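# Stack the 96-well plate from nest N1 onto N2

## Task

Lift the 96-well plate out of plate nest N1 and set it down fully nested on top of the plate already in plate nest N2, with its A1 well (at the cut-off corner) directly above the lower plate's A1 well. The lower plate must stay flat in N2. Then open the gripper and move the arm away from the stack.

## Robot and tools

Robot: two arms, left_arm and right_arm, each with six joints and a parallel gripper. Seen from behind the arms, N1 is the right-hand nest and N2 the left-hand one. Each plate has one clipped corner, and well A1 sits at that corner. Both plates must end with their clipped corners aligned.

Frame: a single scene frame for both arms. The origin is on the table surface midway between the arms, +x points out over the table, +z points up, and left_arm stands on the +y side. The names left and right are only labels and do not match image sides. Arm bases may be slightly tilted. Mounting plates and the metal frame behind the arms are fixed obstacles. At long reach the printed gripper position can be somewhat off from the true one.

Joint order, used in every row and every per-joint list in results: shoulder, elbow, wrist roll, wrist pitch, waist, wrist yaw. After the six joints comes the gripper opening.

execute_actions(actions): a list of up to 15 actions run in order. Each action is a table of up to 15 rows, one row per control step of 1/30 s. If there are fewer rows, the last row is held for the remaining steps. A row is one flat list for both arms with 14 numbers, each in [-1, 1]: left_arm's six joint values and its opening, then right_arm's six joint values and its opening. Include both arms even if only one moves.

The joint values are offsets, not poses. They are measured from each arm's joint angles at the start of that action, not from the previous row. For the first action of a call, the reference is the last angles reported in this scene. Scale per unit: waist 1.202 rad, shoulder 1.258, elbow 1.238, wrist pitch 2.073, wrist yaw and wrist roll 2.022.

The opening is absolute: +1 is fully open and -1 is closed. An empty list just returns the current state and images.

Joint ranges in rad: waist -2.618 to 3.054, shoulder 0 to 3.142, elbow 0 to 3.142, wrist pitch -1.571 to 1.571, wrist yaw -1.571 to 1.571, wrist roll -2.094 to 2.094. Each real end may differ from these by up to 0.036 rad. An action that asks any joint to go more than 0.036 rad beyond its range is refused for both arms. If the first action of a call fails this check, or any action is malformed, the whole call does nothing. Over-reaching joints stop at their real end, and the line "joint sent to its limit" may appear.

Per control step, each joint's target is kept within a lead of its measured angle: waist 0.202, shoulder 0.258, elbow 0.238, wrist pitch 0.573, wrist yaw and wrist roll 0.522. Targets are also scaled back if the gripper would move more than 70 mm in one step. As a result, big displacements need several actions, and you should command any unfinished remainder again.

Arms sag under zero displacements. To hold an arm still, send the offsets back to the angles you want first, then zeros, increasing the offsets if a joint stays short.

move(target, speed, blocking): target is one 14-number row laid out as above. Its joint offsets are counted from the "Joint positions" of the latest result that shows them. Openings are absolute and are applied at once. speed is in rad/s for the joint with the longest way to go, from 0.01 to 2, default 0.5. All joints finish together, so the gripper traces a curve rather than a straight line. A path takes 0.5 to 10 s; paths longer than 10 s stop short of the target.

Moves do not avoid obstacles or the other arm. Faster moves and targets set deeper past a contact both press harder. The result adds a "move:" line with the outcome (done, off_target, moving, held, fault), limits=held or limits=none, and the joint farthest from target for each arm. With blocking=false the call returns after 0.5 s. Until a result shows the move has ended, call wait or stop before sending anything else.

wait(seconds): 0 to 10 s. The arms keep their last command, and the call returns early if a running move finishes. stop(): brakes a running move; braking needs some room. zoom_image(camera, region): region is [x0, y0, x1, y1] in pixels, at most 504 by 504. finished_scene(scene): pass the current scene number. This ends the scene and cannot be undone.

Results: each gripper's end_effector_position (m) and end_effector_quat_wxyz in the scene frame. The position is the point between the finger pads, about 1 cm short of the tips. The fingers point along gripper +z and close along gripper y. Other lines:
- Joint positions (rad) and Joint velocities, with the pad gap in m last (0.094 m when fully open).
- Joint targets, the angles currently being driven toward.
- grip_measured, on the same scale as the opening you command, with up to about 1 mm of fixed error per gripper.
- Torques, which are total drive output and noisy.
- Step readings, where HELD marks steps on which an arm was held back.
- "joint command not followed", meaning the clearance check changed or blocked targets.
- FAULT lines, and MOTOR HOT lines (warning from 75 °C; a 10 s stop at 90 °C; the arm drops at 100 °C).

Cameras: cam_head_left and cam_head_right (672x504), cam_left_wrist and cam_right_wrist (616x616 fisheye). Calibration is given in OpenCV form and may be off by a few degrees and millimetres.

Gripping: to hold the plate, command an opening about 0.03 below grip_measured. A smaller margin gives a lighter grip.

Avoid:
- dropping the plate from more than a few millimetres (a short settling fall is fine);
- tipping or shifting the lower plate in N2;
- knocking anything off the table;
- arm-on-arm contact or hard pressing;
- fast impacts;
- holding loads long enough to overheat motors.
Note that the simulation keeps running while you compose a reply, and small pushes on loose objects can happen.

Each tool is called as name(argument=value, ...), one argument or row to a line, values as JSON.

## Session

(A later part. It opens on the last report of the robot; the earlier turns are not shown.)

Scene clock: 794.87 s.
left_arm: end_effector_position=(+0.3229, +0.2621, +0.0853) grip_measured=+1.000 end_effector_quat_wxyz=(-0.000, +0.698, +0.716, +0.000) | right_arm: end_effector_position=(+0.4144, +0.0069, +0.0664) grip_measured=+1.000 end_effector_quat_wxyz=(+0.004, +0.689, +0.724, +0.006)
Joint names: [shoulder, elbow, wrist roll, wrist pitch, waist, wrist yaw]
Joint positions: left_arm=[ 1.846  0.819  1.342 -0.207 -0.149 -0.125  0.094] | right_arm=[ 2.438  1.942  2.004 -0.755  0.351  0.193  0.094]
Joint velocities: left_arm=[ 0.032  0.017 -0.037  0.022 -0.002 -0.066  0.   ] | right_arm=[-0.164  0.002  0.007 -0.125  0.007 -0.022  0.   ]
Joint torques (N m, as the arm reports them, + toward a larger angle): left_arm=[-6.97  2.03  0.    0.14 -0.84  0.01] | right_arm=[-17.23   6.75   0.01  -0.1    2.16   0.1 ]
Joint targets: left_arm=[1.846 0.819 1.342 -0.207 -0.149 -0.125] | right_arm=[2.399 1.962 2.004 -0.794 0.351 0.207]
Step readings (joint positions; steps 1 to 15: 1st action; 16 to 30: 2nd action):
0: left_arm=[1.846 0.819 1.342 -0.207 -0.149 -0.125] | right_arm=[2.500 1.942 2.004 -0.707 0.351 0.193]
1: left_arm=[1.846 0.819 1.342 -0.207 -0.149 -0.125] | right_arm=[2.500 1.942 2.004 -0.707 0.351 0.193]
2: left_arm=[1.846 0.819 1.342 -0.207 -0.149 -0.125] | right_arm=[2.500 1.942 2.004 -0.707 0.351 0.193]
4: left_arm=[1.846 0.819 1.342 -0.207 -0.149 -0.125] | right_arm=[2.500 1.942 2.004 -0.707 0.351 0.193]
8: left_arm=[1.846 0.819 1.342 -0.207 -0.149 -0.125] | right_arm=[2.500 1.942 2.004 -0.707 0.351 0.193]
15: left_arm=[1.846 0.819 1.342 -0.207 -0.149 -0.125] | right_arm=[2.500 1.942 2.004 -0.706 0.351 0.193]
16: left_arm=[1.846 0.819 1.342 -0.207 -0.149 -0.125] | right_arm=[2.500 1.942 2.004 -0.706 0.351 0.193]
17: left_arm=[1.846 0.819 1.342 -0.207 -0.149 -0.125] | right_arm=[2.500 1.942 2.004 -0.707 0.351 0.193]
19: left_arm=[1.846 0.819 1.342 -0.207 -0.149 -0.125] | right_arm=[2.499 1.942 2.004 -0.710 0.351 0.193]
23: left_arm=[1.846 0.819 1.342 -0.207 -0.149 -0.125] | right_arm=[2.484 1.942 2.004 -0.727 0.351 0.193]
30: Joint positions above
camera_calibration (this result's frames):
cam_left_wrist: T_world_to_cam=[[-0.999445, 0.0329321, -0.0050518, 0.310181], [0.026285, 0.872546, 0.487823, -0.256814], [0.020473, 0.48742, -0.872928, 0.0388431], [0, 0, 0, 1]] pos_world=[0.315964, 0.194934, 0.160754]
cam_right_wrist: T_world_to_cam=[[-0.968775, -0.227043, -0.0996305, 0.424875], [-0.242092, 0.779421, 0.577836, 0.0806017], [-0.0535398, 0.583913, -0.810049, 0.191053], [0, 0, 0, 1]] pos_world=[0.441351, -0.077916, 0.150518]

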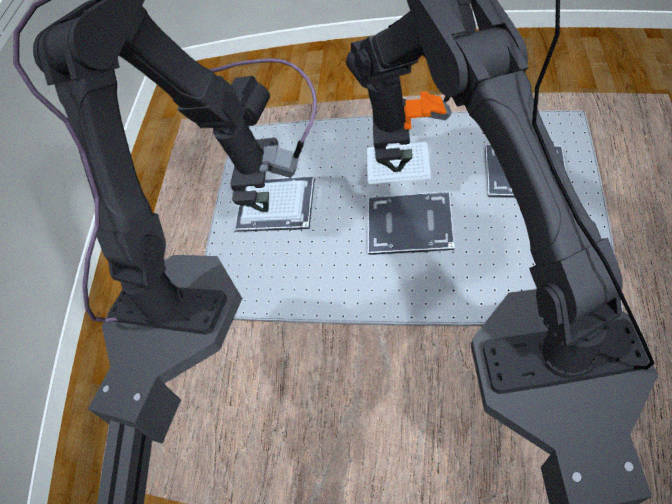

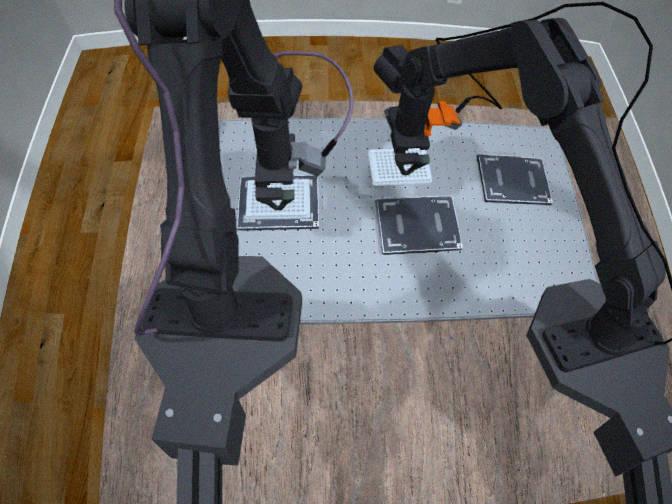

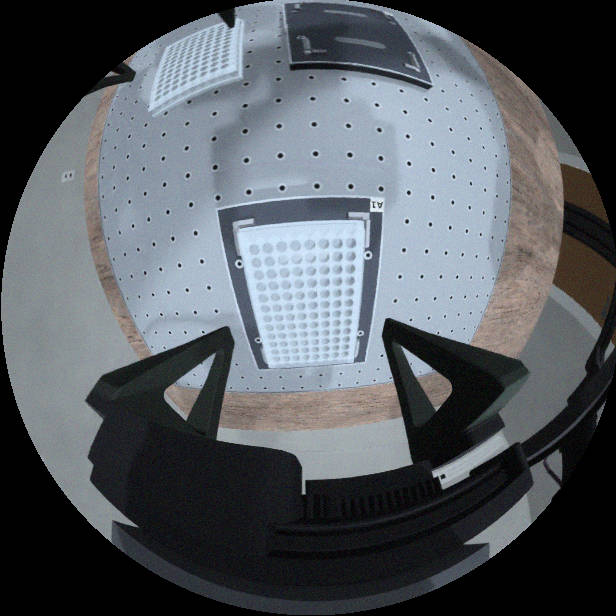

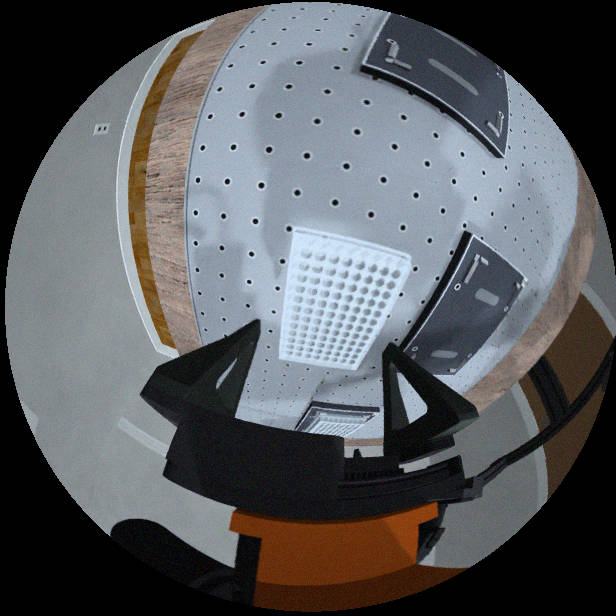

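move(
  target=[0.496,0.9402,-0.2493,-0.2991,-0.416,-0.0757,1, -0.4118,-0.4992,-0.227,0.0748,-0.5832,-0.0954,1],
  speed=0.55,
)

Scene clock: 813.57 s.
left_arm: end_effector_position=(+0.4081, +0.0101, +0.0870) grip_measured=+1.000 end_effector_quat_wxyz=(-0.001, +0.693, +0.721, +0.004) | right_arm: end_effector_position=(+0.3754, -0.3113, +0.1249) grip_measured=+1.000 end_effector_quat_wxyz=(+0.013, +0.760, +0.650, -0.020)
Joint names: [shoulder, elbow, wrist roll, wrist pitch, waist, wrist yaw]
Joint positions: left_arm=[ 2.468  1.952  0.846 -0.817 -0.641 -0.276  0.094] | right_arm=[ 1.948  1.339  1.55  -0.611 -0.348  0.001  0.094]
Joint velocities: left_arm=[ 0.017 -0.002 -0.007 -0.066  0.002 -0.037  0.   ] | right_arm=[-0.007 -0.002 -0.022 -0.022  0.007  0.051  0.   ]
Joint torques (N m, as the arm reports them, + toward a larger angle): left_arm=[-11.02   6.06  -0.08   0.03  -3.57  -0.02] | right_arm=[-14.12   3.45  -0.04   0.17  -0.63   0.04]
Joint targets: left_arm=[2.470 1.983 0.838 -0.828 -0.649 -0.278] | right_arm=[1.920 1.324 1.545 -0.600 -0.350 0.000]
move: off_target (left_arm, right_arm); limits=none; left_arm: farthest joint: the elbow, 0.031 radians from its target (1.164 radians at the start); right_arm: farthest joint: the shoulder, 0.029 radians from its target (0.505 radians at the start)
camera_calibration (this result's frames):
cam_left_wrist: T_world_to_cam=[[-0.999807, 0.0176891, -0.00854505, 0.404316], [0.0111492, 0.869072, 0.49456, -0.034379], [0.0161746, 0.494369, -0.869101, 0.162739], [0, 0, 0, 1]] pos_world=[0.401989, -0.0577275, 0.161894]
cam_right_wrist: T_world_to_cam=[[-0.997026, -0.0291966, -0.0713257, 0.389388], [-0.0633103, 0.838027, 0.541943, 0.241004], [0.04395, 0.544847, -0.837383, 0.376805], [0, 0, 0, 1]] pos_world=[0.386927, -0.3959, 0.212693]

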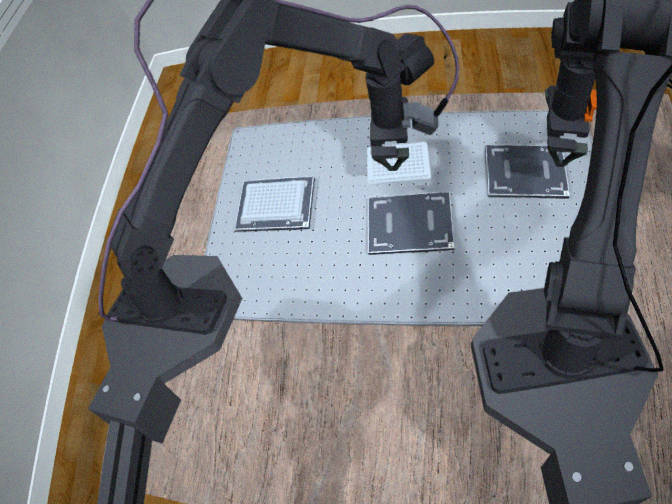

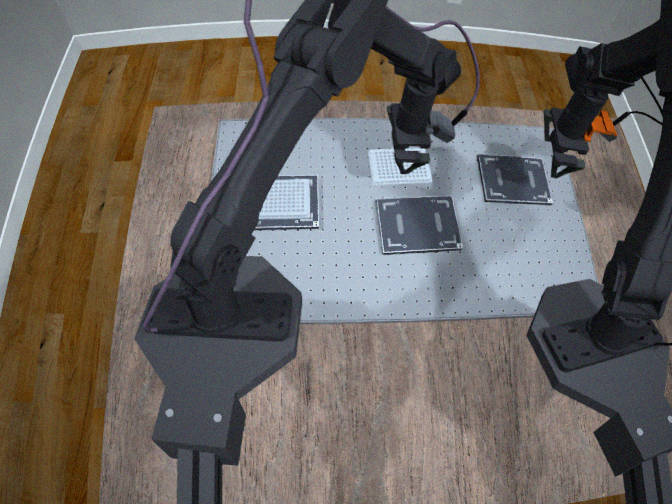

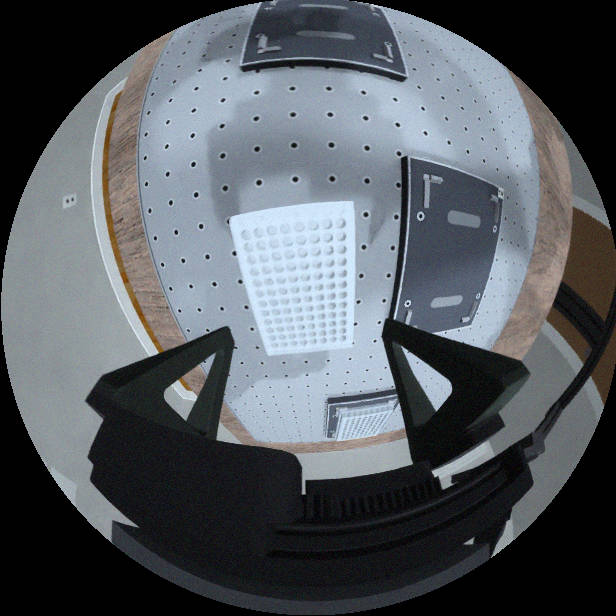

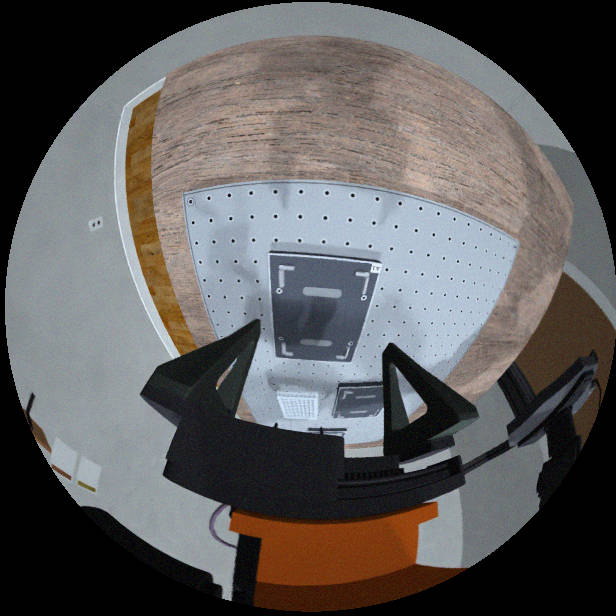

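zoom_image(
  camera="cam_left_wrist",
  region=[200, 180, 410, 390],
)

Region (200, 180, 410, 390) of cam_left_wrist's 616x616 image, scaled by 2.400, with more detail than that image has.

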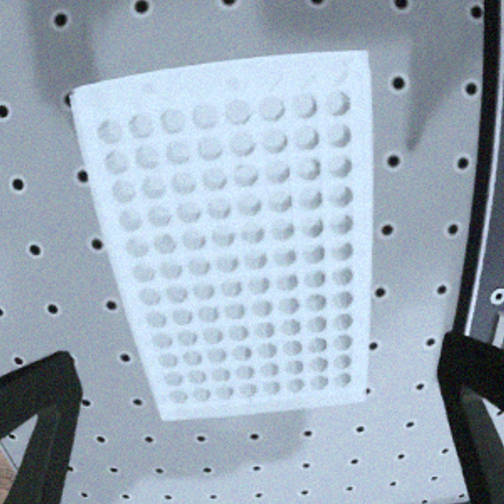

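move(
  target=[0.0795,0.1187,-0.0178,-0.0096,0.020,0.0104,1, -0.015,0,0,0,0,0,1],
  speed=0.15,
)

Scene clock: 892.47 s.
left_arm: end_effector_position=(+0.4212, +0.0073, +0.0636) grip_measured=+1.000 end_effector_quat_wxyz=(-0.001, +0.673, +0.740, +0.003) | right_arm: end_effector_position=(+0.3754, -0.3113, +0.1249) grip_measured=+1.000 end_effector_quat_wxyz=(+0.013, +0.759, +0.650, -0.020)
Joint names: [shoulder, elbow, wrist roll, wrist pitch, waist, wrist yaw]
Joint positions: left_arm=[ 2.567  2.067  0.817 -0.826 -0.616 -0.268  0.094] | right_arm=[ 1.948  1.339  1.55  -0.611 -0.348  0.001  0.094]
Joint velocities: left_arm=[-0.012  0.002 -0.066  0.022 -0.007  0.022  0.   ] | right_arm=[ 0.022 -0.017  0.007 -0.007 -0.012  0.007  0.   ]
Joint torques (N m, as the arm reports them, + toward a larger angle): left_arm=[-11.45   6.15  -0.04   0.08  -3.04   0.11] | right_arm=[-13.25   4.63   0.02   0.07  -0.4    0.  ]
Joint targets: left_arm=[2.568 2.099 0.810 -0.836 -0.617 -0.255] | right_arm=[1.930 1.339 1.550 -0.611 -0.348 0.001]
move: off_target (left_arm); limits=none; left_arm: farthest joint: the elbow, 0.032 radians from its target (0.147 radians at the start); right_arm: farthest joint: the shoulder, 0.019 radians from its target (0.019 radians at the start)
camera_calibration (this result's frames):
cam_left_wrist: T_world_to_cam=[[-0.999331, -0.0358648, -0.00720419, 0.417369], [-0.0347548, 0.869393, 0.492898, -0.0010668], [-0.0114144, 0.492818, -0.870057, 0.155338], [0, 0, 0, 1]] pos_world=[0.418825, -0.0606569, 0.138685]
cam_right_wrist: T_world_to_cam=[[-0.997011, -0.0295475, -0.0713859, 0.389294], [-0.0636546, 0.837797, 0.542259, 0.240969], [0.0437845, 0.545182, -0.837174, 0.376906], [0, 0, 0, 1]] pos_world=[0.386967, -0.395863, 0.212658]

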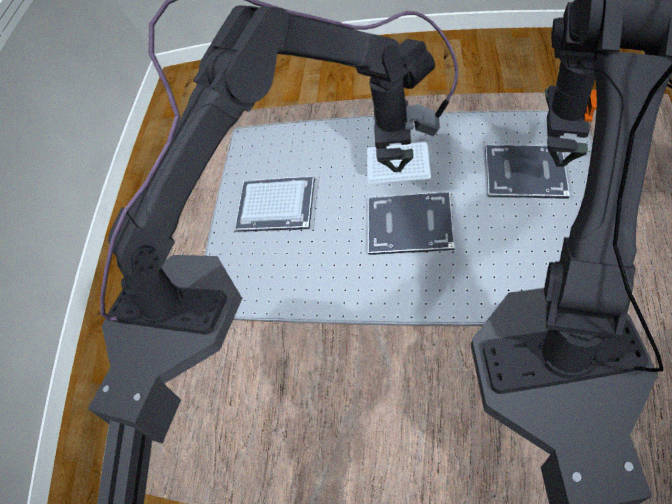

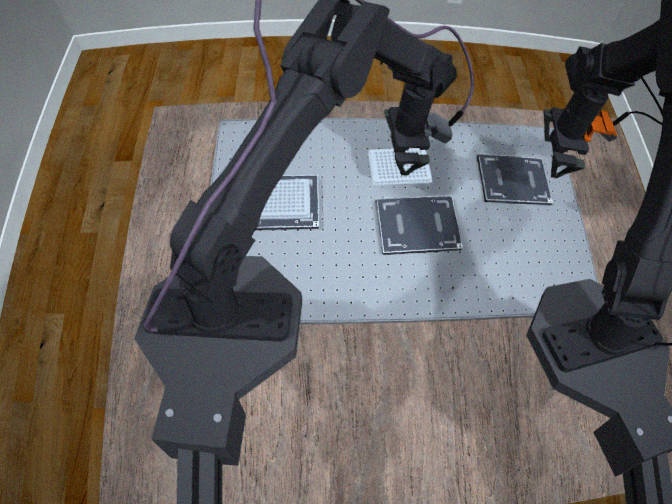

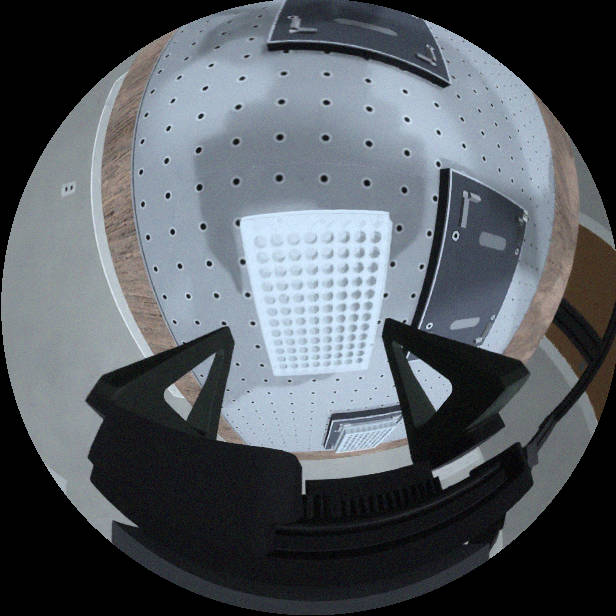

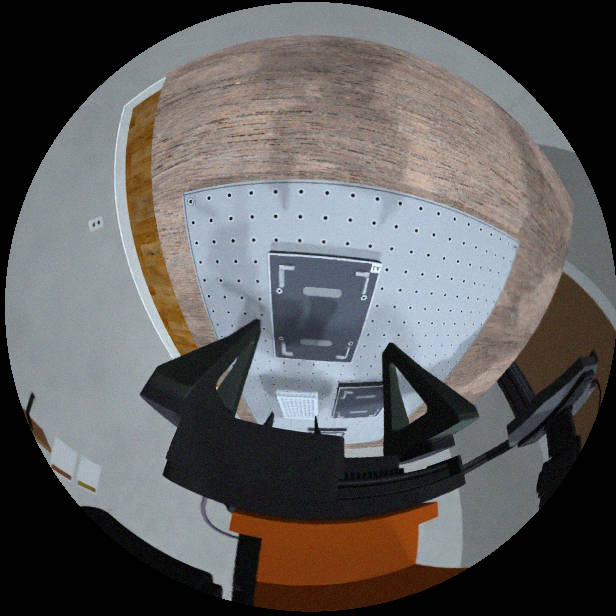

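zoom_image(
  camera="cam_left_wrist",
  region=[210, 190, 420, 400],
)

Region (210, 190, 420, 400) of cam_left_wrist's 616x616 image, scaled by 2.400, with more detail than that image has.

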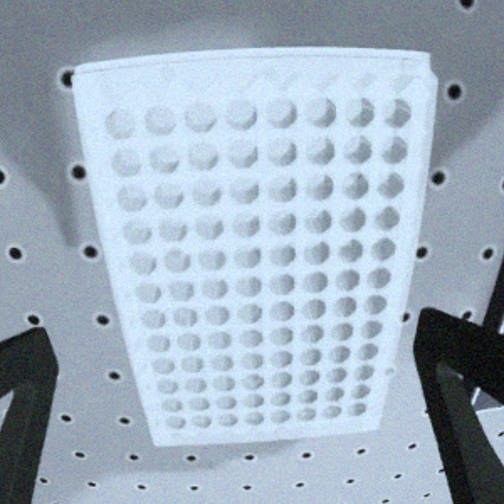

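move(
  target=[0.0207,0.02,0,0.0146,-0.0158,0.0064,1, -0.015,0,0,0,0,0,1],
  speed=0.06,
)

Scene clock: 922.70 s.
left_arm: end_effector_position=(+0.4168, +0.0064, +0.0512) grip_measured=+1.000 end_effector_quat_wxyz=(-0.005, +0.674, +0.739, +0.002) | right_arm: end_effector_position=(+0.3754, -0.3113, +0.1249) grip_measured=+1.000 end_effector_quat_wxyz=(+0.013, +0.759, +0.650, -0.020)
Joint names: [shoulder, elbow, wrist roll, wrist pitch, waist, wrist yaw]
Joint positions: left_arm=[ 2.595  2.067  0.817 -0.806 -0.616 -0.267  0.094] | right_arm=[ 1.948  1.339  1.55  -0.611 -0.348  0.001  0.094]
Joint velocities: left_arm=[-0.007  0.017  0.022  0.081  0.017 -0.095  0.   ] | right_arm=[-0.007 -0.007  0.007  0.007  0.012  0.095  0.   ]
Joint torques (N m, as the arm reports them, + toward a larger angle): left_arm=[-11.53   5.54   0.     0.21  -4.26   0.12] | right_arm=[-13.28   4.63   0.01   0.07  -0.42   0.  ]
Joint targets: left_arm=[2.593 2.092 0.817 -0.796 -0.635 -0.255] | right_arm=[1.930 1.339 1.550 -0.611 -0.348 0.001]
move: off_target (left_arm); limits=none; left_arm: farthest joint: the elbow, 0.025 radians from its target (0.025 radians at the start); right_arm: farthest joint: the shoulder, 0.019 radians from its target (0.019 radians at the start)
camera_calibration (this result's frames):
cam_left_wrist: T_world_to_cam=[[-0.999408, -0.0343562, -0.00158077, 0.412552], [-0.030606, 0.86747, 0.496547, 0.00377481], [-0.0156882, 0.496302, -0.868008, 0.146535], [0, 0, 0, 1]] pos_world=[0.414723, -0.0618264, 0.125971]
cam_right_wrist: T_world_to_cam=[[-0.997011, -0.0295475, -0.0713859, 0.389294], [-0.0636546, 0.837797, 0.542259, 0.240969], [0.0437845, 0.545182, -0.837174, 0.376906], [0, 0, 0, 1]] pos_world=[0.386967, -0.395863, 0.212658]

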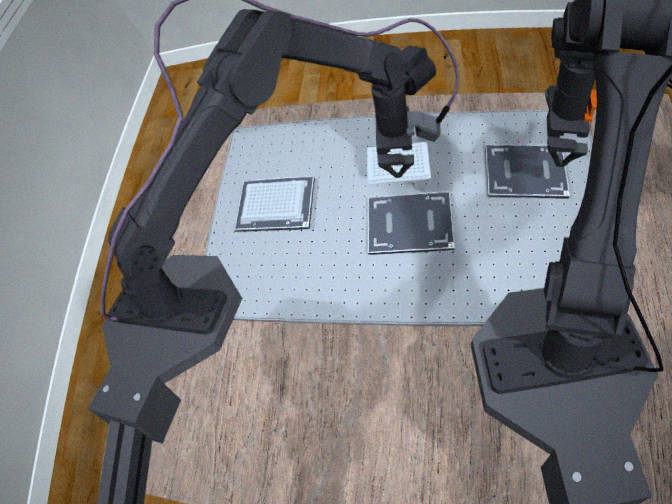

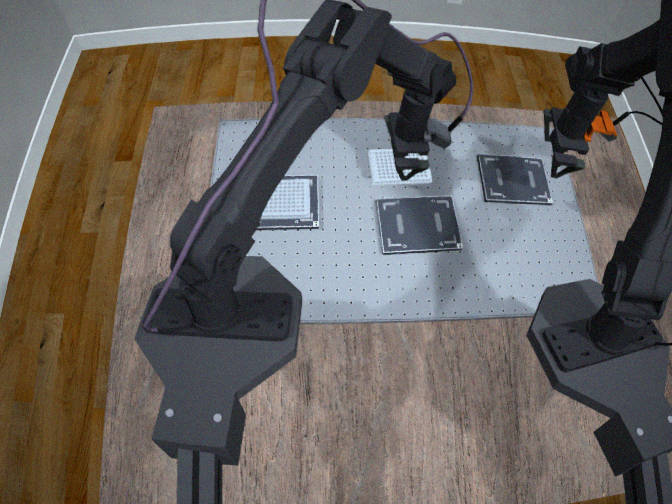

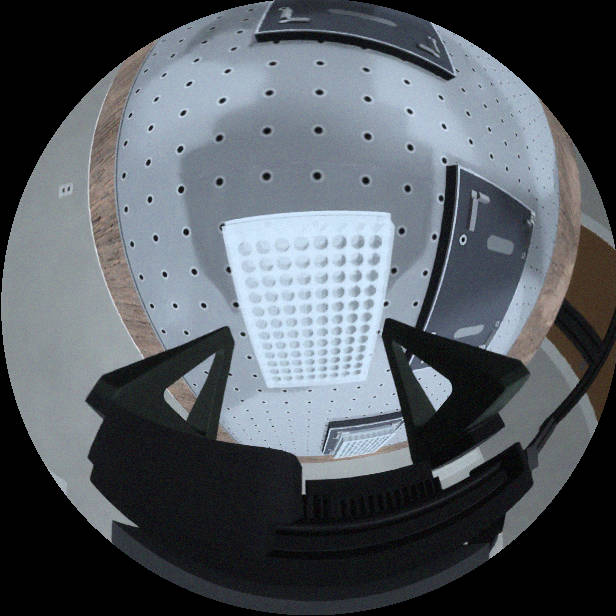

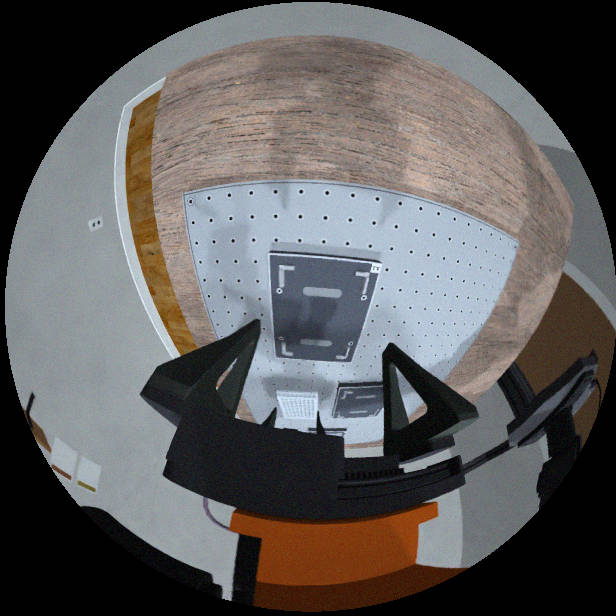

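zoom_image(
  camera="cam_left_wrist",
  region=[200, 260, 420, 400],
)

move(
  target=[0.0155,0.02,0,0.012,0,0.0064,1, -0.015,0,0,0,0,0,1],
  speed=0.04,
)

Region (200, 260, 420, 400) of cam_left_wrist's 616x616 image, scaled by 2.291, with more detail than that image has; it fills the top 321 rows of this view, and the rest is white.

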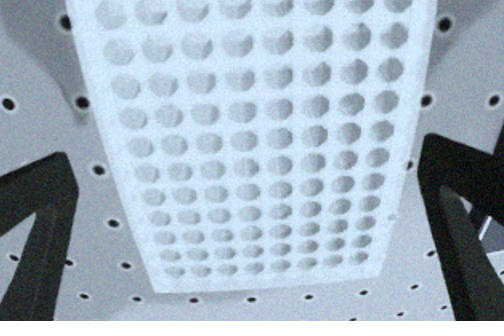

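Scene clock: 933.87 s.
left_arm: end_effector_position=(+0.4134, +0.0058, +0.0420) grip_measured=+1.000 end_effector_quat_wxyz=(-0.007, +0.674, +0.739, +0.002) | right_arm: end_effector_position=(+0.3754, -0.3113, +0.1249) grip_measured=+1.000 end_effector_quat_wxyz=(+0.013, +0.759, +0.650, -0.020)
Joint names: [shoulder, elbow, wrist roll, wrist pitch, waist, wrist yaw]
Joint positions: left_arm=[ 2.615  2.067  0.817 -0.79  -0.616 -0.267  0.094] | right_arm=[ 1.948  1.339  1.55  -0.611 -0.348  0.001  0.094]
Joint velocities: left_arm=[-0.002 -0.017  0.022 -0.081 -0.002  0.11   0.   ] | right_arm=[ 0.017  0.007  0.051 -0.007 -0.012 -0.037  0.   ]
Joint torques (N m, as the arm reports them, + toward a larger angle): left_arm=[-11.52   5.54   0.     0.19  -3.03   0.12] | right_arm=[-13.24   4.61   0.     0.06  -0.4    0.  ]
Joint targets: left_arm=[2.614 2.092 0.817 -0.781 -0.616 -0.254] | right_arm=[1.930 1.339 1.550 -0.611 -0.348 0.001]
move: off_target (left_arm); limits=none; left_arm: farthest joint: the elbow, 0.025 radians from its target (0.025 radians at the start); right_arm: farthest joint: the shoulder, 0.019 radians from its target (0.019 radians at the start)
camera_calibration (this result's frames):
cam_left_wrist: T_world_to_cam=[[-0.999449, -0.0330836, 0.00259497, 0.408934], [-0.0273829, 0.866347, 0.498691, 0.0073322], [-0.0187466, 0.498345, -0.866776, 0.140058], [0, 0, 0, 1]] pos_world=[0.411535, -0.0626203, 0.116681]
cam_right_wrist: T_world_to_cam=[[-0.997011, -0.0295475, -0.0713859, 0.389294], [-0.0636546, 0.837797, 0.542259, 0.240969], [0.0437845, 0.545182, -0.837174, 0.376906], [0, 0, 0, 1]] pos_world=[0.386967, -0.395863, 0.212658]

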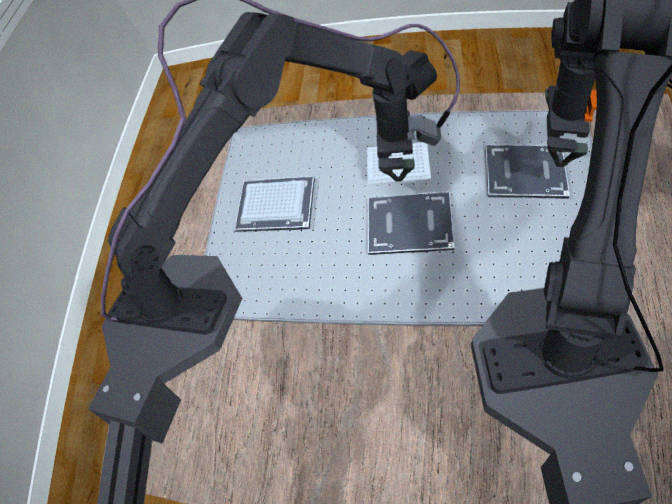

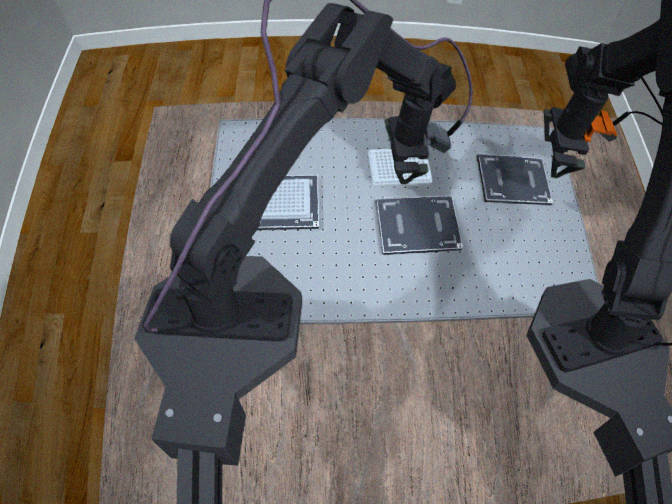

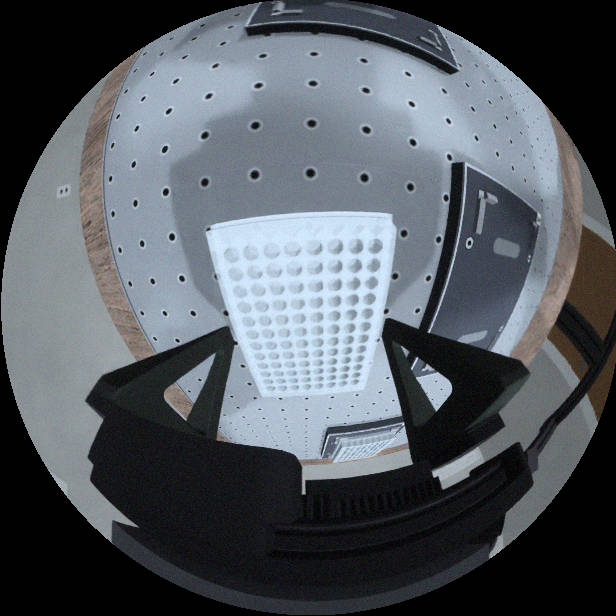

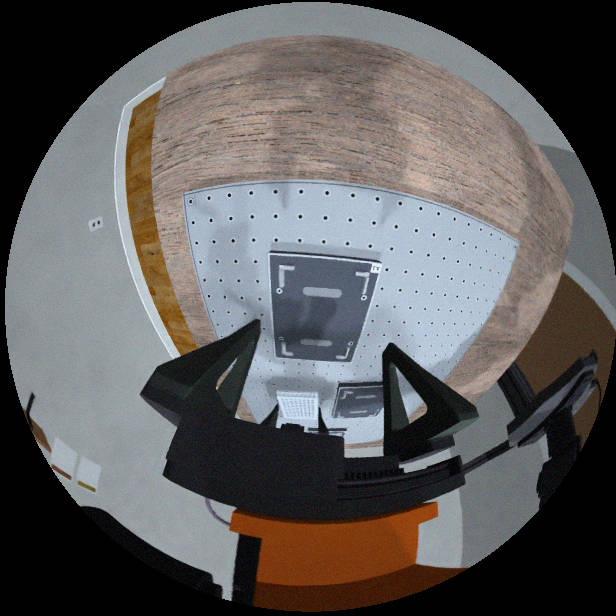

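zoom_image(
  camera="cam_left_wrist",
  region=[190, 270, 430, 410],
)

Region (190, 270, 430, 410) of cam_left_wrist's 616x616 image, scaled by 2.100, with more detail than that image has; it fills the top 294 rows of this view, and the rest is white.

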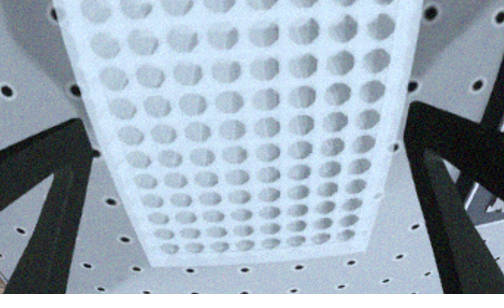

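execute_actions(
  actions=[
    [[0,0.02,0,0.004,0,0.006,0.95, -0.015,0,0,0,0,0,1],[0,0.02,0,0.004,0,0.006,0.92, -0.015,0,0,0,0,0,1],[0,0.02,0,0.004,0,0.006,0.89, -0.015,0,0,0,0,0,1],[0,0.02,0,0.004,0,0.006,0.87, -0.015,0,0,0,0,0,1],[0,0.02,0,0.004,0,0.006,0.85, -0.015,0,0,0,0,0,1],[0,0.02,0,0.004,0,0.006,0.83, -0.015,0,0,0,0,0,1],[0,0.02,0,0.004,0,0.006,0.81, -0.015,0,0,0,0,0,1],[0,0.02,0,0.004,0,0.006,0.80, -0.015,0,0,0,0,0,1],[0,0.02,0,0.004,0,0.006,0.79, -0.015,0,0,0,0,0,1],[0,0.02,0,0.004,0,0.006,0.78, -0.015,0,0,0,0,0,1],[0,0.02,0,0.004,0,0.006,0.77, -0.015,0,0,0,0,0,1],[0,0.02,0,0.004,0,0.006,0.76, -0.015,0,0,0,0,0,1],[0,0.02,0,0.004,0,0.006,0.75, -0.015,0,0,0,0,0,1],[0,0.02,0,0.004,0,0.006,0.745, -0.015,0,0,0,0,0,1],[0,0.02,0,0.004,0,0.006,0.74, -0.015,0,0,0,0,0,1]],
    [[0,0.02,0,0.004,0,0.006,0.735, -0.015,0,0,0,0,0,1],[0,0.02,0,0.004,0,0.006,0.73, -0.015,0,0,0,0,0,1],[0,0.02,0,0.004,0,0.006,0.725, -0.015,0,0,0,0,0,1],[0,0.02,0,0.004,0,0.006,0.72, -0.015,0,0,0,0,0,1],[0,0.02,0,0.004,0,0.006,0.715, -0.015,0,0,0,0,0,1],[0,0.02,0,0.004,0,0.006,0.71, -0.015,0,0,0,0,0,1],[0,0.02,0,0.004,0,0.006,0.705, -0.015,0,0,0,0,0,1],[0,0.02,0,0.004,0,0.006,0.70, -0.015,0,0,0,0,0,1],[0,0.02,0,0.004,0,0.006,0.695, -0.015,0,0,0,0,0,1],[0,0.02,0,0.004,0,0.006,0.69, -0.015,0,0,0,0,0,1],[0,0.02,0,0.004,0,0.006,0.685, -0.015,0,0,0,0,0,1],[0,0.02,0,0.004,0,0.006,0.68, -0.015,0,0,0,0,0,1]],
  ],
)

Scene clock: 949.37 s.
left_arm: end_effector_position=(+0.4139, +0.0052, +0.0420) grip_measured=+0.711 end_effector_quat_wxyz=(-0.006, +0.674, +0.739, +0.001) | right_arm: end_effector_position=(+0.3754, -0.3113, +0.1249) grip_measured=+1.000 end_effector_quat_wxyz=(+0.013, +0.759, +0.650, -0.020)
Joint names: [shoulder, elbow, wrist roll, wrist pitch, waist, wrist yaw]
Joint positions: left_arm=[ 2.615  2.067  0.817 -0.787 -0.616 -0.266  0.08 ] | right_arm=[ 1.948  1.339  1.55  -0.611 -0.348  0.001  0.094]
Joint velocities: left_arm=[-0.017  0.007 -0.051  0.007  0.002  0.051 -0.001] | right_arm=[ 0.002  0.012 -0.022 -0.037 -0.002  0.037  0.   ]
Joint torques (N m, as the arm reports them, + toward a larger angle): left_arm=[-11.46   5.53   0.     0.17  -3.02   0.12] | right_arm=[-13.23   4.64   0.01   0.07  -0.44   0.  ]
Joint targets: left_arm=[2.615 2.092 0.817 -0.780 -0.616 -0.253] | right_arm=[1.930 1.339 1.550 -0.611 -0.348 0.001]
Step readings (joint positions; steps 1 to 15: 1st action; 16 to 30: 2nd action):
0: left_arm=[2.615 2.067 0.817 -0.790 -0.616 -0.267] | right_arm=[1.948 1.339 1.550 -0.611 -0.348 0.001]
1: left_arm=[2.615 2.067 0.817 -0.790 -0.616 -0.267] | right_arm=[1.948 1.339 1.550 -0.611 -0.348 0.001]
2: left_arm=[2.615 2.067 0.817 -0.790 -0.616 -0.267] | right_arm=[1.948 1.339 1.550 -0.611 -0.348 0.001]
4: left_arm=[2.615 2.067 0.817 -0.790 -0.616 -0.267] | right_arm=[1.948 1.339 1.550 -0.611 -0.348 0.001]
8: left_arm=[2.615 2.067 0.817 -0.790 -0.616 -0.266] | right_arm=[1.948 1.339 1.550 -0.611 -0.348 0.001]
15: left_arm=[2.615 2.067 0.817 -0.788 -0.616 -0.266] | right_arm=[1.948 1.339 1.550 -0.611 -0.348 0.001]
16: left_arm=[2.615 2.067 0.817 -0.788 -0.616 -0.266] | right_arm=[1.948 1.339 1.550 -0.611 -0.348 0.001]
17: left_arm=[2.615 2.067 0.817 -0.788 -0.616 -0.266] | right_arm=[1.948 1.339 1.550 -0.611 -0.348 0.001]
19: left_arm=[2.615 2.067 0.817 -0.788 -0.616 -0.266] | right_arm=[1.948 1.339 1.550 -0.611 -0.348 0.001]
23: left_arm=[2.615 2.067 0.817 -0.788 -0.616 -0.266] | right_arm=[1.948 1.339 1.550 -0.611 -0.348 0.001]
30: Joint positions above
camera_calibration (this result's frames):
cam_left_wrist: T_world_to_cam=[[-0.999425, -0.0338825, 0.00105911, 0.40943], [-0.0288898, 0.867671, 0.496298, 0.00860094], [-0.0177348, 0.495982, -0.868152, 0.140015], [0, 0, 0, 1]] pos_world=[0.411926, -0.0630352, 0.116852]
cam_right_wrist: T_world_to_cam=[[-0.997011, -0.0295475, -0.0713859, 0.389294], [-0.0636546, 0.837797, 0.542259, 0.240969], [0.0437845, 0.545182, -0.837174, 0.376906], [0, 0, 0, 1]] pos_world=[0.386967, -0.395863, 0.212658]

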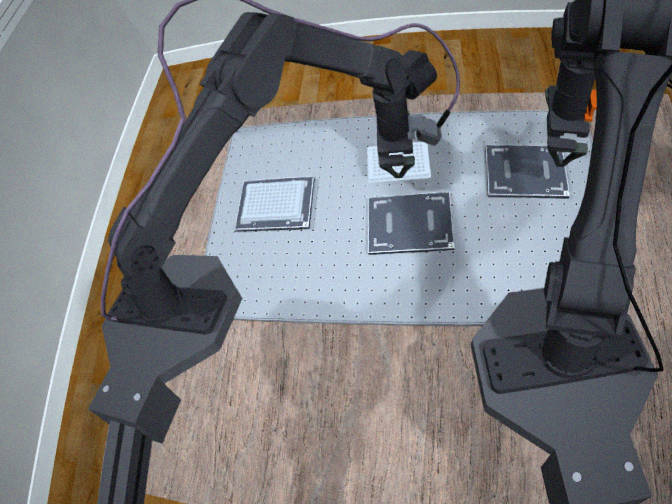

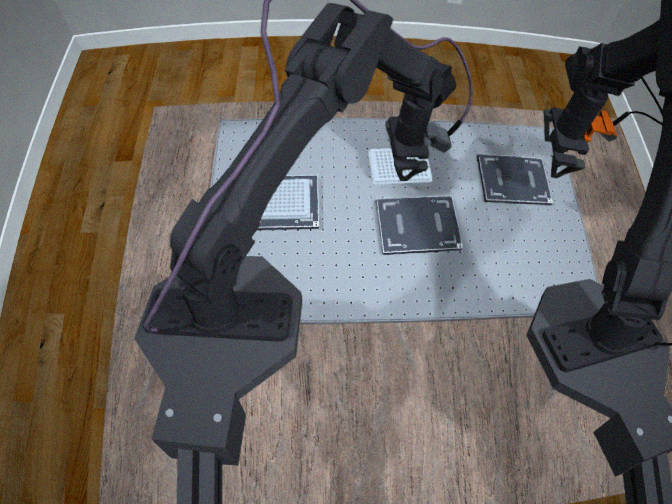

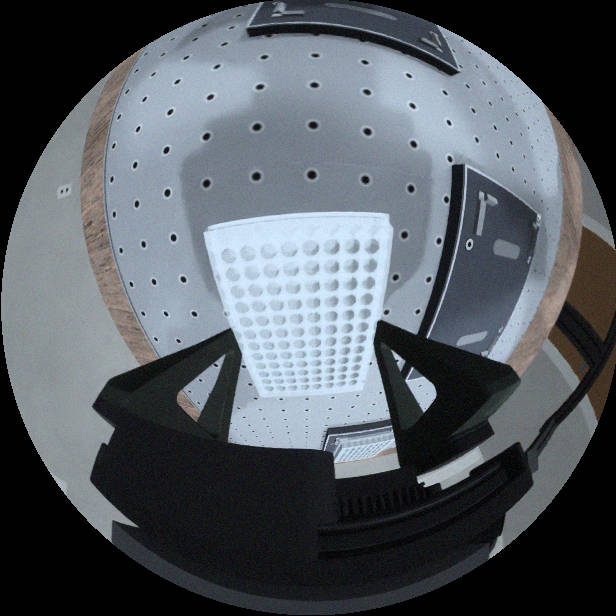

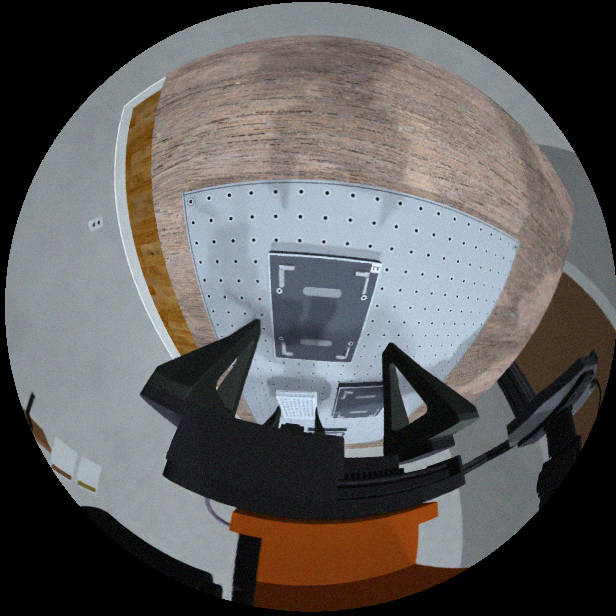

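zoom_image(
  camera="cam_left_wrist",
  region=[190, 190, 430, 410],
)

Region (190, 190, 430, 410) of cam_left_wrist's 616x616 image, scaled by 2.100, with more detail than that image has; it fills the top 462 rows of this view, and the rest is white.

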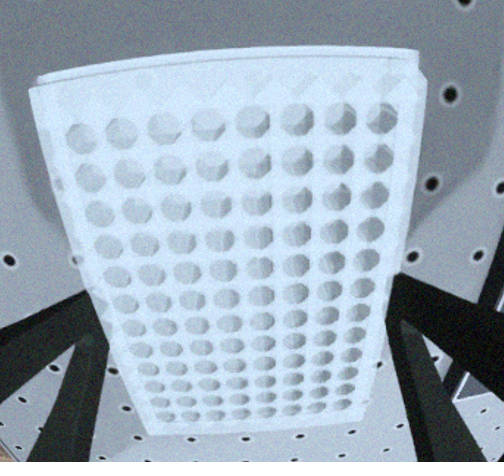

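execute_actions(
  actions=[
    [[-0.010,0.02,0,0,0,0.006,0.68, -0.015,0,0,0,0,0,1],[-0.018,0.02,0,-0.004,0,0.006,0.68, -0.015,0,0,0,0,0,1],[-0.024,0.02,0,-0.0071,0,0.006,0.68, -0.015,0,0,0,0,0,1],[-0.028,0.02,0,-0.0095,0,0.006,0.68, -0.015,0,0,0,0,0,1],[-0.032,0.02,0,-0.0119,0,0.006,0.68, -0.015,0,0,0,0,0,1],[-0.036,0.02,0,-0.0144,0,0.006,0.68, -0.015,0,0,0,0,0,1],[-0.040,0.02,0,-0.0168,0,0.006,0.68, -0.015,0,0,0,0,0,1],[-0.044,0.02,0,-0.0192,0,0.006,0.68, -0.015,0,0,0,0,0,1],[-0.048,0.02,0,-0.0216,0,0.006,0.68, -0.015,0,0,0,0,0,1],[-0.052,0.02,0,-0.0241,0,0.006,0.68, -0.015,0,0,0,0,0,1],[-0.056,0.02,0,-0.0265,0,0.006,0.68, -0.015,0,0,0,0,0,1],[-0.060,0.02,0,-0.0289,0,0.006,0.68, -0.015,0,0,0,0,0,1],[-0.064,0.02,0,-0.0313,0,0.006,0.68, -0.015,0,0,0,0,0,1],[-0.068,0.02,0,-0.0338,0,0.006,0.68, -0.015,0,0,0,0,0,1],[-0.072,0.02,0,-0.0362,0,0.006,0.68, -0.015,0,0,0,0,0,1]],
    [[-0.034,0.02,0,-0.013,0,0.006,0.68, -0.015,0,0,0,0,0,1],[-0.039,0.02,0,-0.016,0,0.006,0.68, -0.015,0,0,0,0,0,1],[-0.044,0.02,0,-0.019,0,0.006,0.68, -0.015,0,0,0,0,0,1],[-0.049,0.02,0,-0.022,0,0.006,0.68, -0.015,0,0,0,0,0,1],[-0.054,0.02,0,-0.025,0,0.006,0.68, -0.015,0,0,0,0,0,1],[-0.059,0.02,0,-0.028,0,0.006,0.68, -0.015,0,0,0,0,0,1],[-0.064,0.02,0,-0.031,0,0.006,0.68, -0.015,0,0,0,0,0,1],[-0.069,0.02,0,-0.034,0,0.006,0.68, -0.015,0,0,0,0,0,1],[-0.074,0.02,0,-0.037,0,0.006,0.68, -0.015,0,0,0,0,0,1],[-0.079,0.02,0,-0.040,0,0.006,0.68, -0.015,0,0,0,0,0,1],[-0.084,0.02,0,-0.043,0,0.006,0.68, -0.015,0,0,0,0,0,1],[-0.089,0.02,0,-0.046,0,0.006,0.68, -0.015,0,0,0,0,0,1],[-0.094,0.02,0,-0.049,0,0.006,0.68, -0.015,0,0,0,0,0,1],[-0.099,0.02,0,-0.052,0,0.006,0.68, -0.015,0,0,0,0,0,1],[-0.104,0.02,0,-0.055,0,0.006,0.68, -0.015,0,0,0,0,0,1]],
  ],
)

Scene clock: 967.67 s.
left_arm: end_effector_position=(+0.4294, +0.0139, +0.1036) grip_measured=+0.711 end_effector_quat_wxyz=(+0.001, +0.672, +0.740, +0.002) | right_arm: end_effector_position=(+0.3754, -0.3113, +0.1249) grip_measured=+1.000 end_effector_quat_wxyz=(+0.013, +0.759, +0.650, -0.020)
Joint names: [shoulder, elbow, wrist roll, wrist pitch, waist, wrist yaw]
Joint positions: left_arm=[ 2.48   2.067  0.817 -0.91  -0.616 -0.265  0.08 ] | right_arm=[ 1.948  1.339  1.55  -0.611 -0.348  0.001  0.094]
Joint velocities: left_arm=[-0.178 -0.012  0.007 -0.125 -0.007 -0.037 -0.001] | right_arm=[-0.012 -0.017  0.007 -0.007 -0.017 -0.007  0.   ]
Joint torques (N m, as the arm reports them, + toward a larger angle): left_arm=[-13.87   5.84   0.     0.03  -2.93   0.09] | right_arm=[-13.26   4.63   0.02   0.07  -0.42   0.01]
Joint targets: left_arm=[2.436 2.092 0.817 -0.946 -0.616 -0.253] | right_arm=[1.930 1.339 1.550 -0.611 -0.348 0.001]
Step readings (joint positions; steps 1 to 15: 1st action; 16 to 30: 2nd action):
0: left_arm=[2.615 2.067 0.817 -0.787 -0.616 -0.266] | right_arm=[1.948 1.339 1.550 -0.611 -0.348 0.001]
1: left_arm=[2.615 2.067 0.817 -0.787 -0.616 -0.266] | right_arm=[1.948 1.339 1.550 -0.611 -0.348 0.001]
2: left_arm=[2.615 2.067 0.817 -0.787 -0.616 -0.266] | right_arm=[1.948 1.339 1.550 -0.611 -0.348 0.001]
4: left_arm=[2.614 2.067 0.817 -0.788 -0.616 -0.266] | right_arm=[1.948 1.339 1.550 -0.611 -0.348 0.001]
8: left_arm=[2.607 2.067 0.817 -0.801 -0.616 -0.265] | right_arm=[1.948 1.339 1.550 -0.611 -0.348 0.001]
15: left_arm=[2.566 2.067 0.817 -0.832 -0.616 -0.265] | right_arm=[1.948 1.339 1.550 -0.611 -0.348 0.001]
16: left_arm=[2.560 2.067 0.817 -0.836 -0.616 -0.265] | right_arm=[1.948 1.339 1.550 -0.611 -0.348 0.001]
17: left_arm=[2.555 2.067 0.817 -0.838 -0.616 -0.265] | right_arm=[1.948 1.339 1.550 -0.611 -0.348 0.001]
19: left_arm=[2.545 2.067 0.817 -0.846 -0.616 -0.265] | right_arm=[1.948 1.339 1.550 -0.611 -0.348 0.001]
23: left_arm=[2.524 2.067 0.817 -0.868 -0.616 -0.265] | right_arm=[1.948 1.339 1.550 -0.611 -0.348 0.001]
30: Joint positions above
camera_calibration (this result's frames):
cam_left_wrist: T_world_to_cam=[[-0.999271, -0.0372678, -0.00832392, 0.426176], [-0.036576, 0.871488, 0.48905, -0.025071], [-0.0109716, 0.488998, -0.872216, 0.187028], [0, 0, 0, 1]] pos_world=[0.427, -0.0537247, 0.178937]
cam_right_wrist: T_world_to_cam=[[-0.997011, -0.0295475, -0.0713859, 0.389294], [-0.0636546, 0.837797, 0.542259, 0.240969], [0.0437845, 0.545182, -0.837174, 0.376906], [0, 0, 0, 1]] pos_world=[0.386967, -0.395863, 0.212658]

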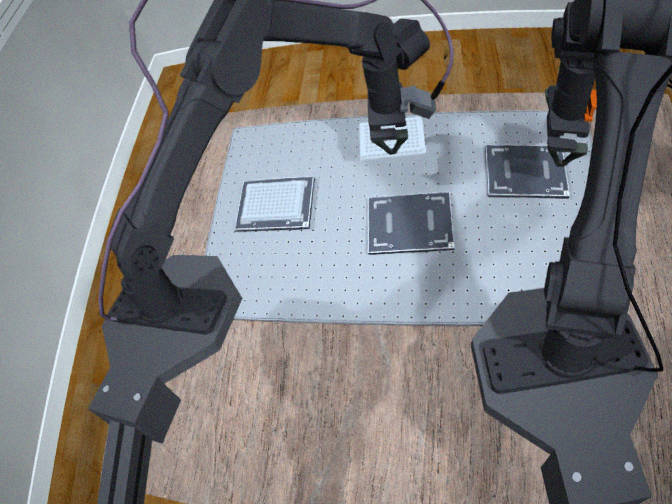

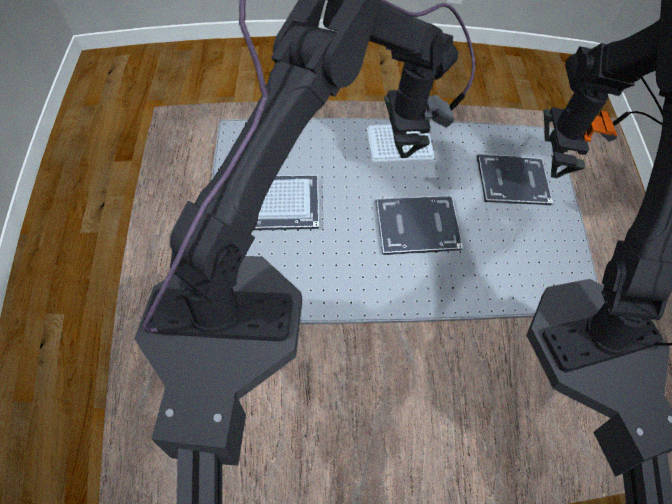

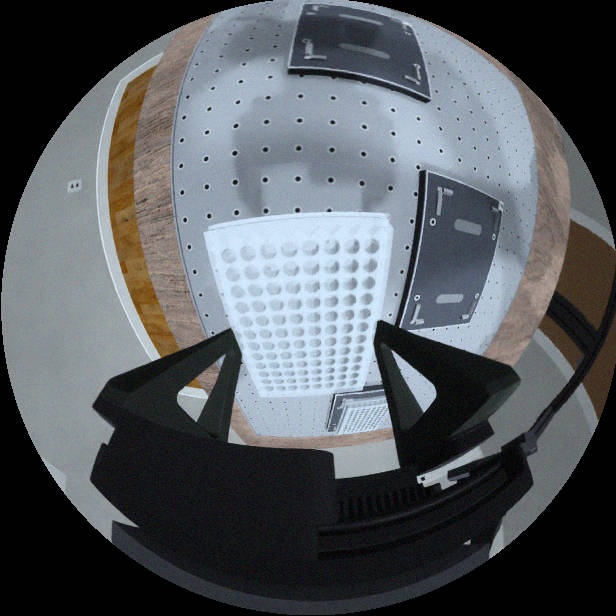

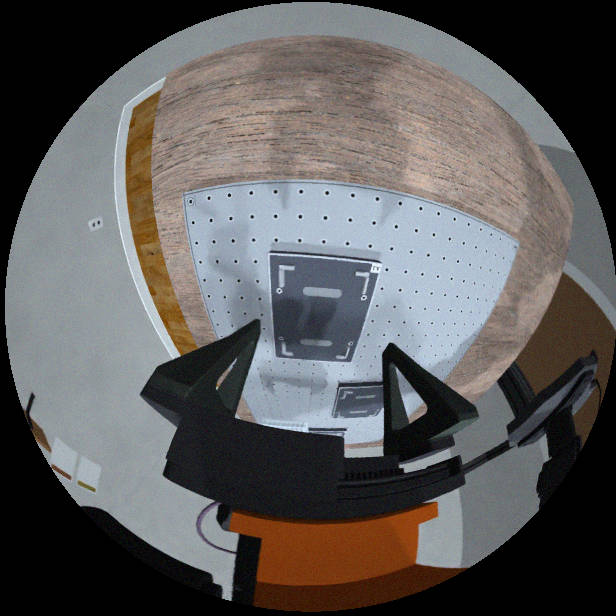

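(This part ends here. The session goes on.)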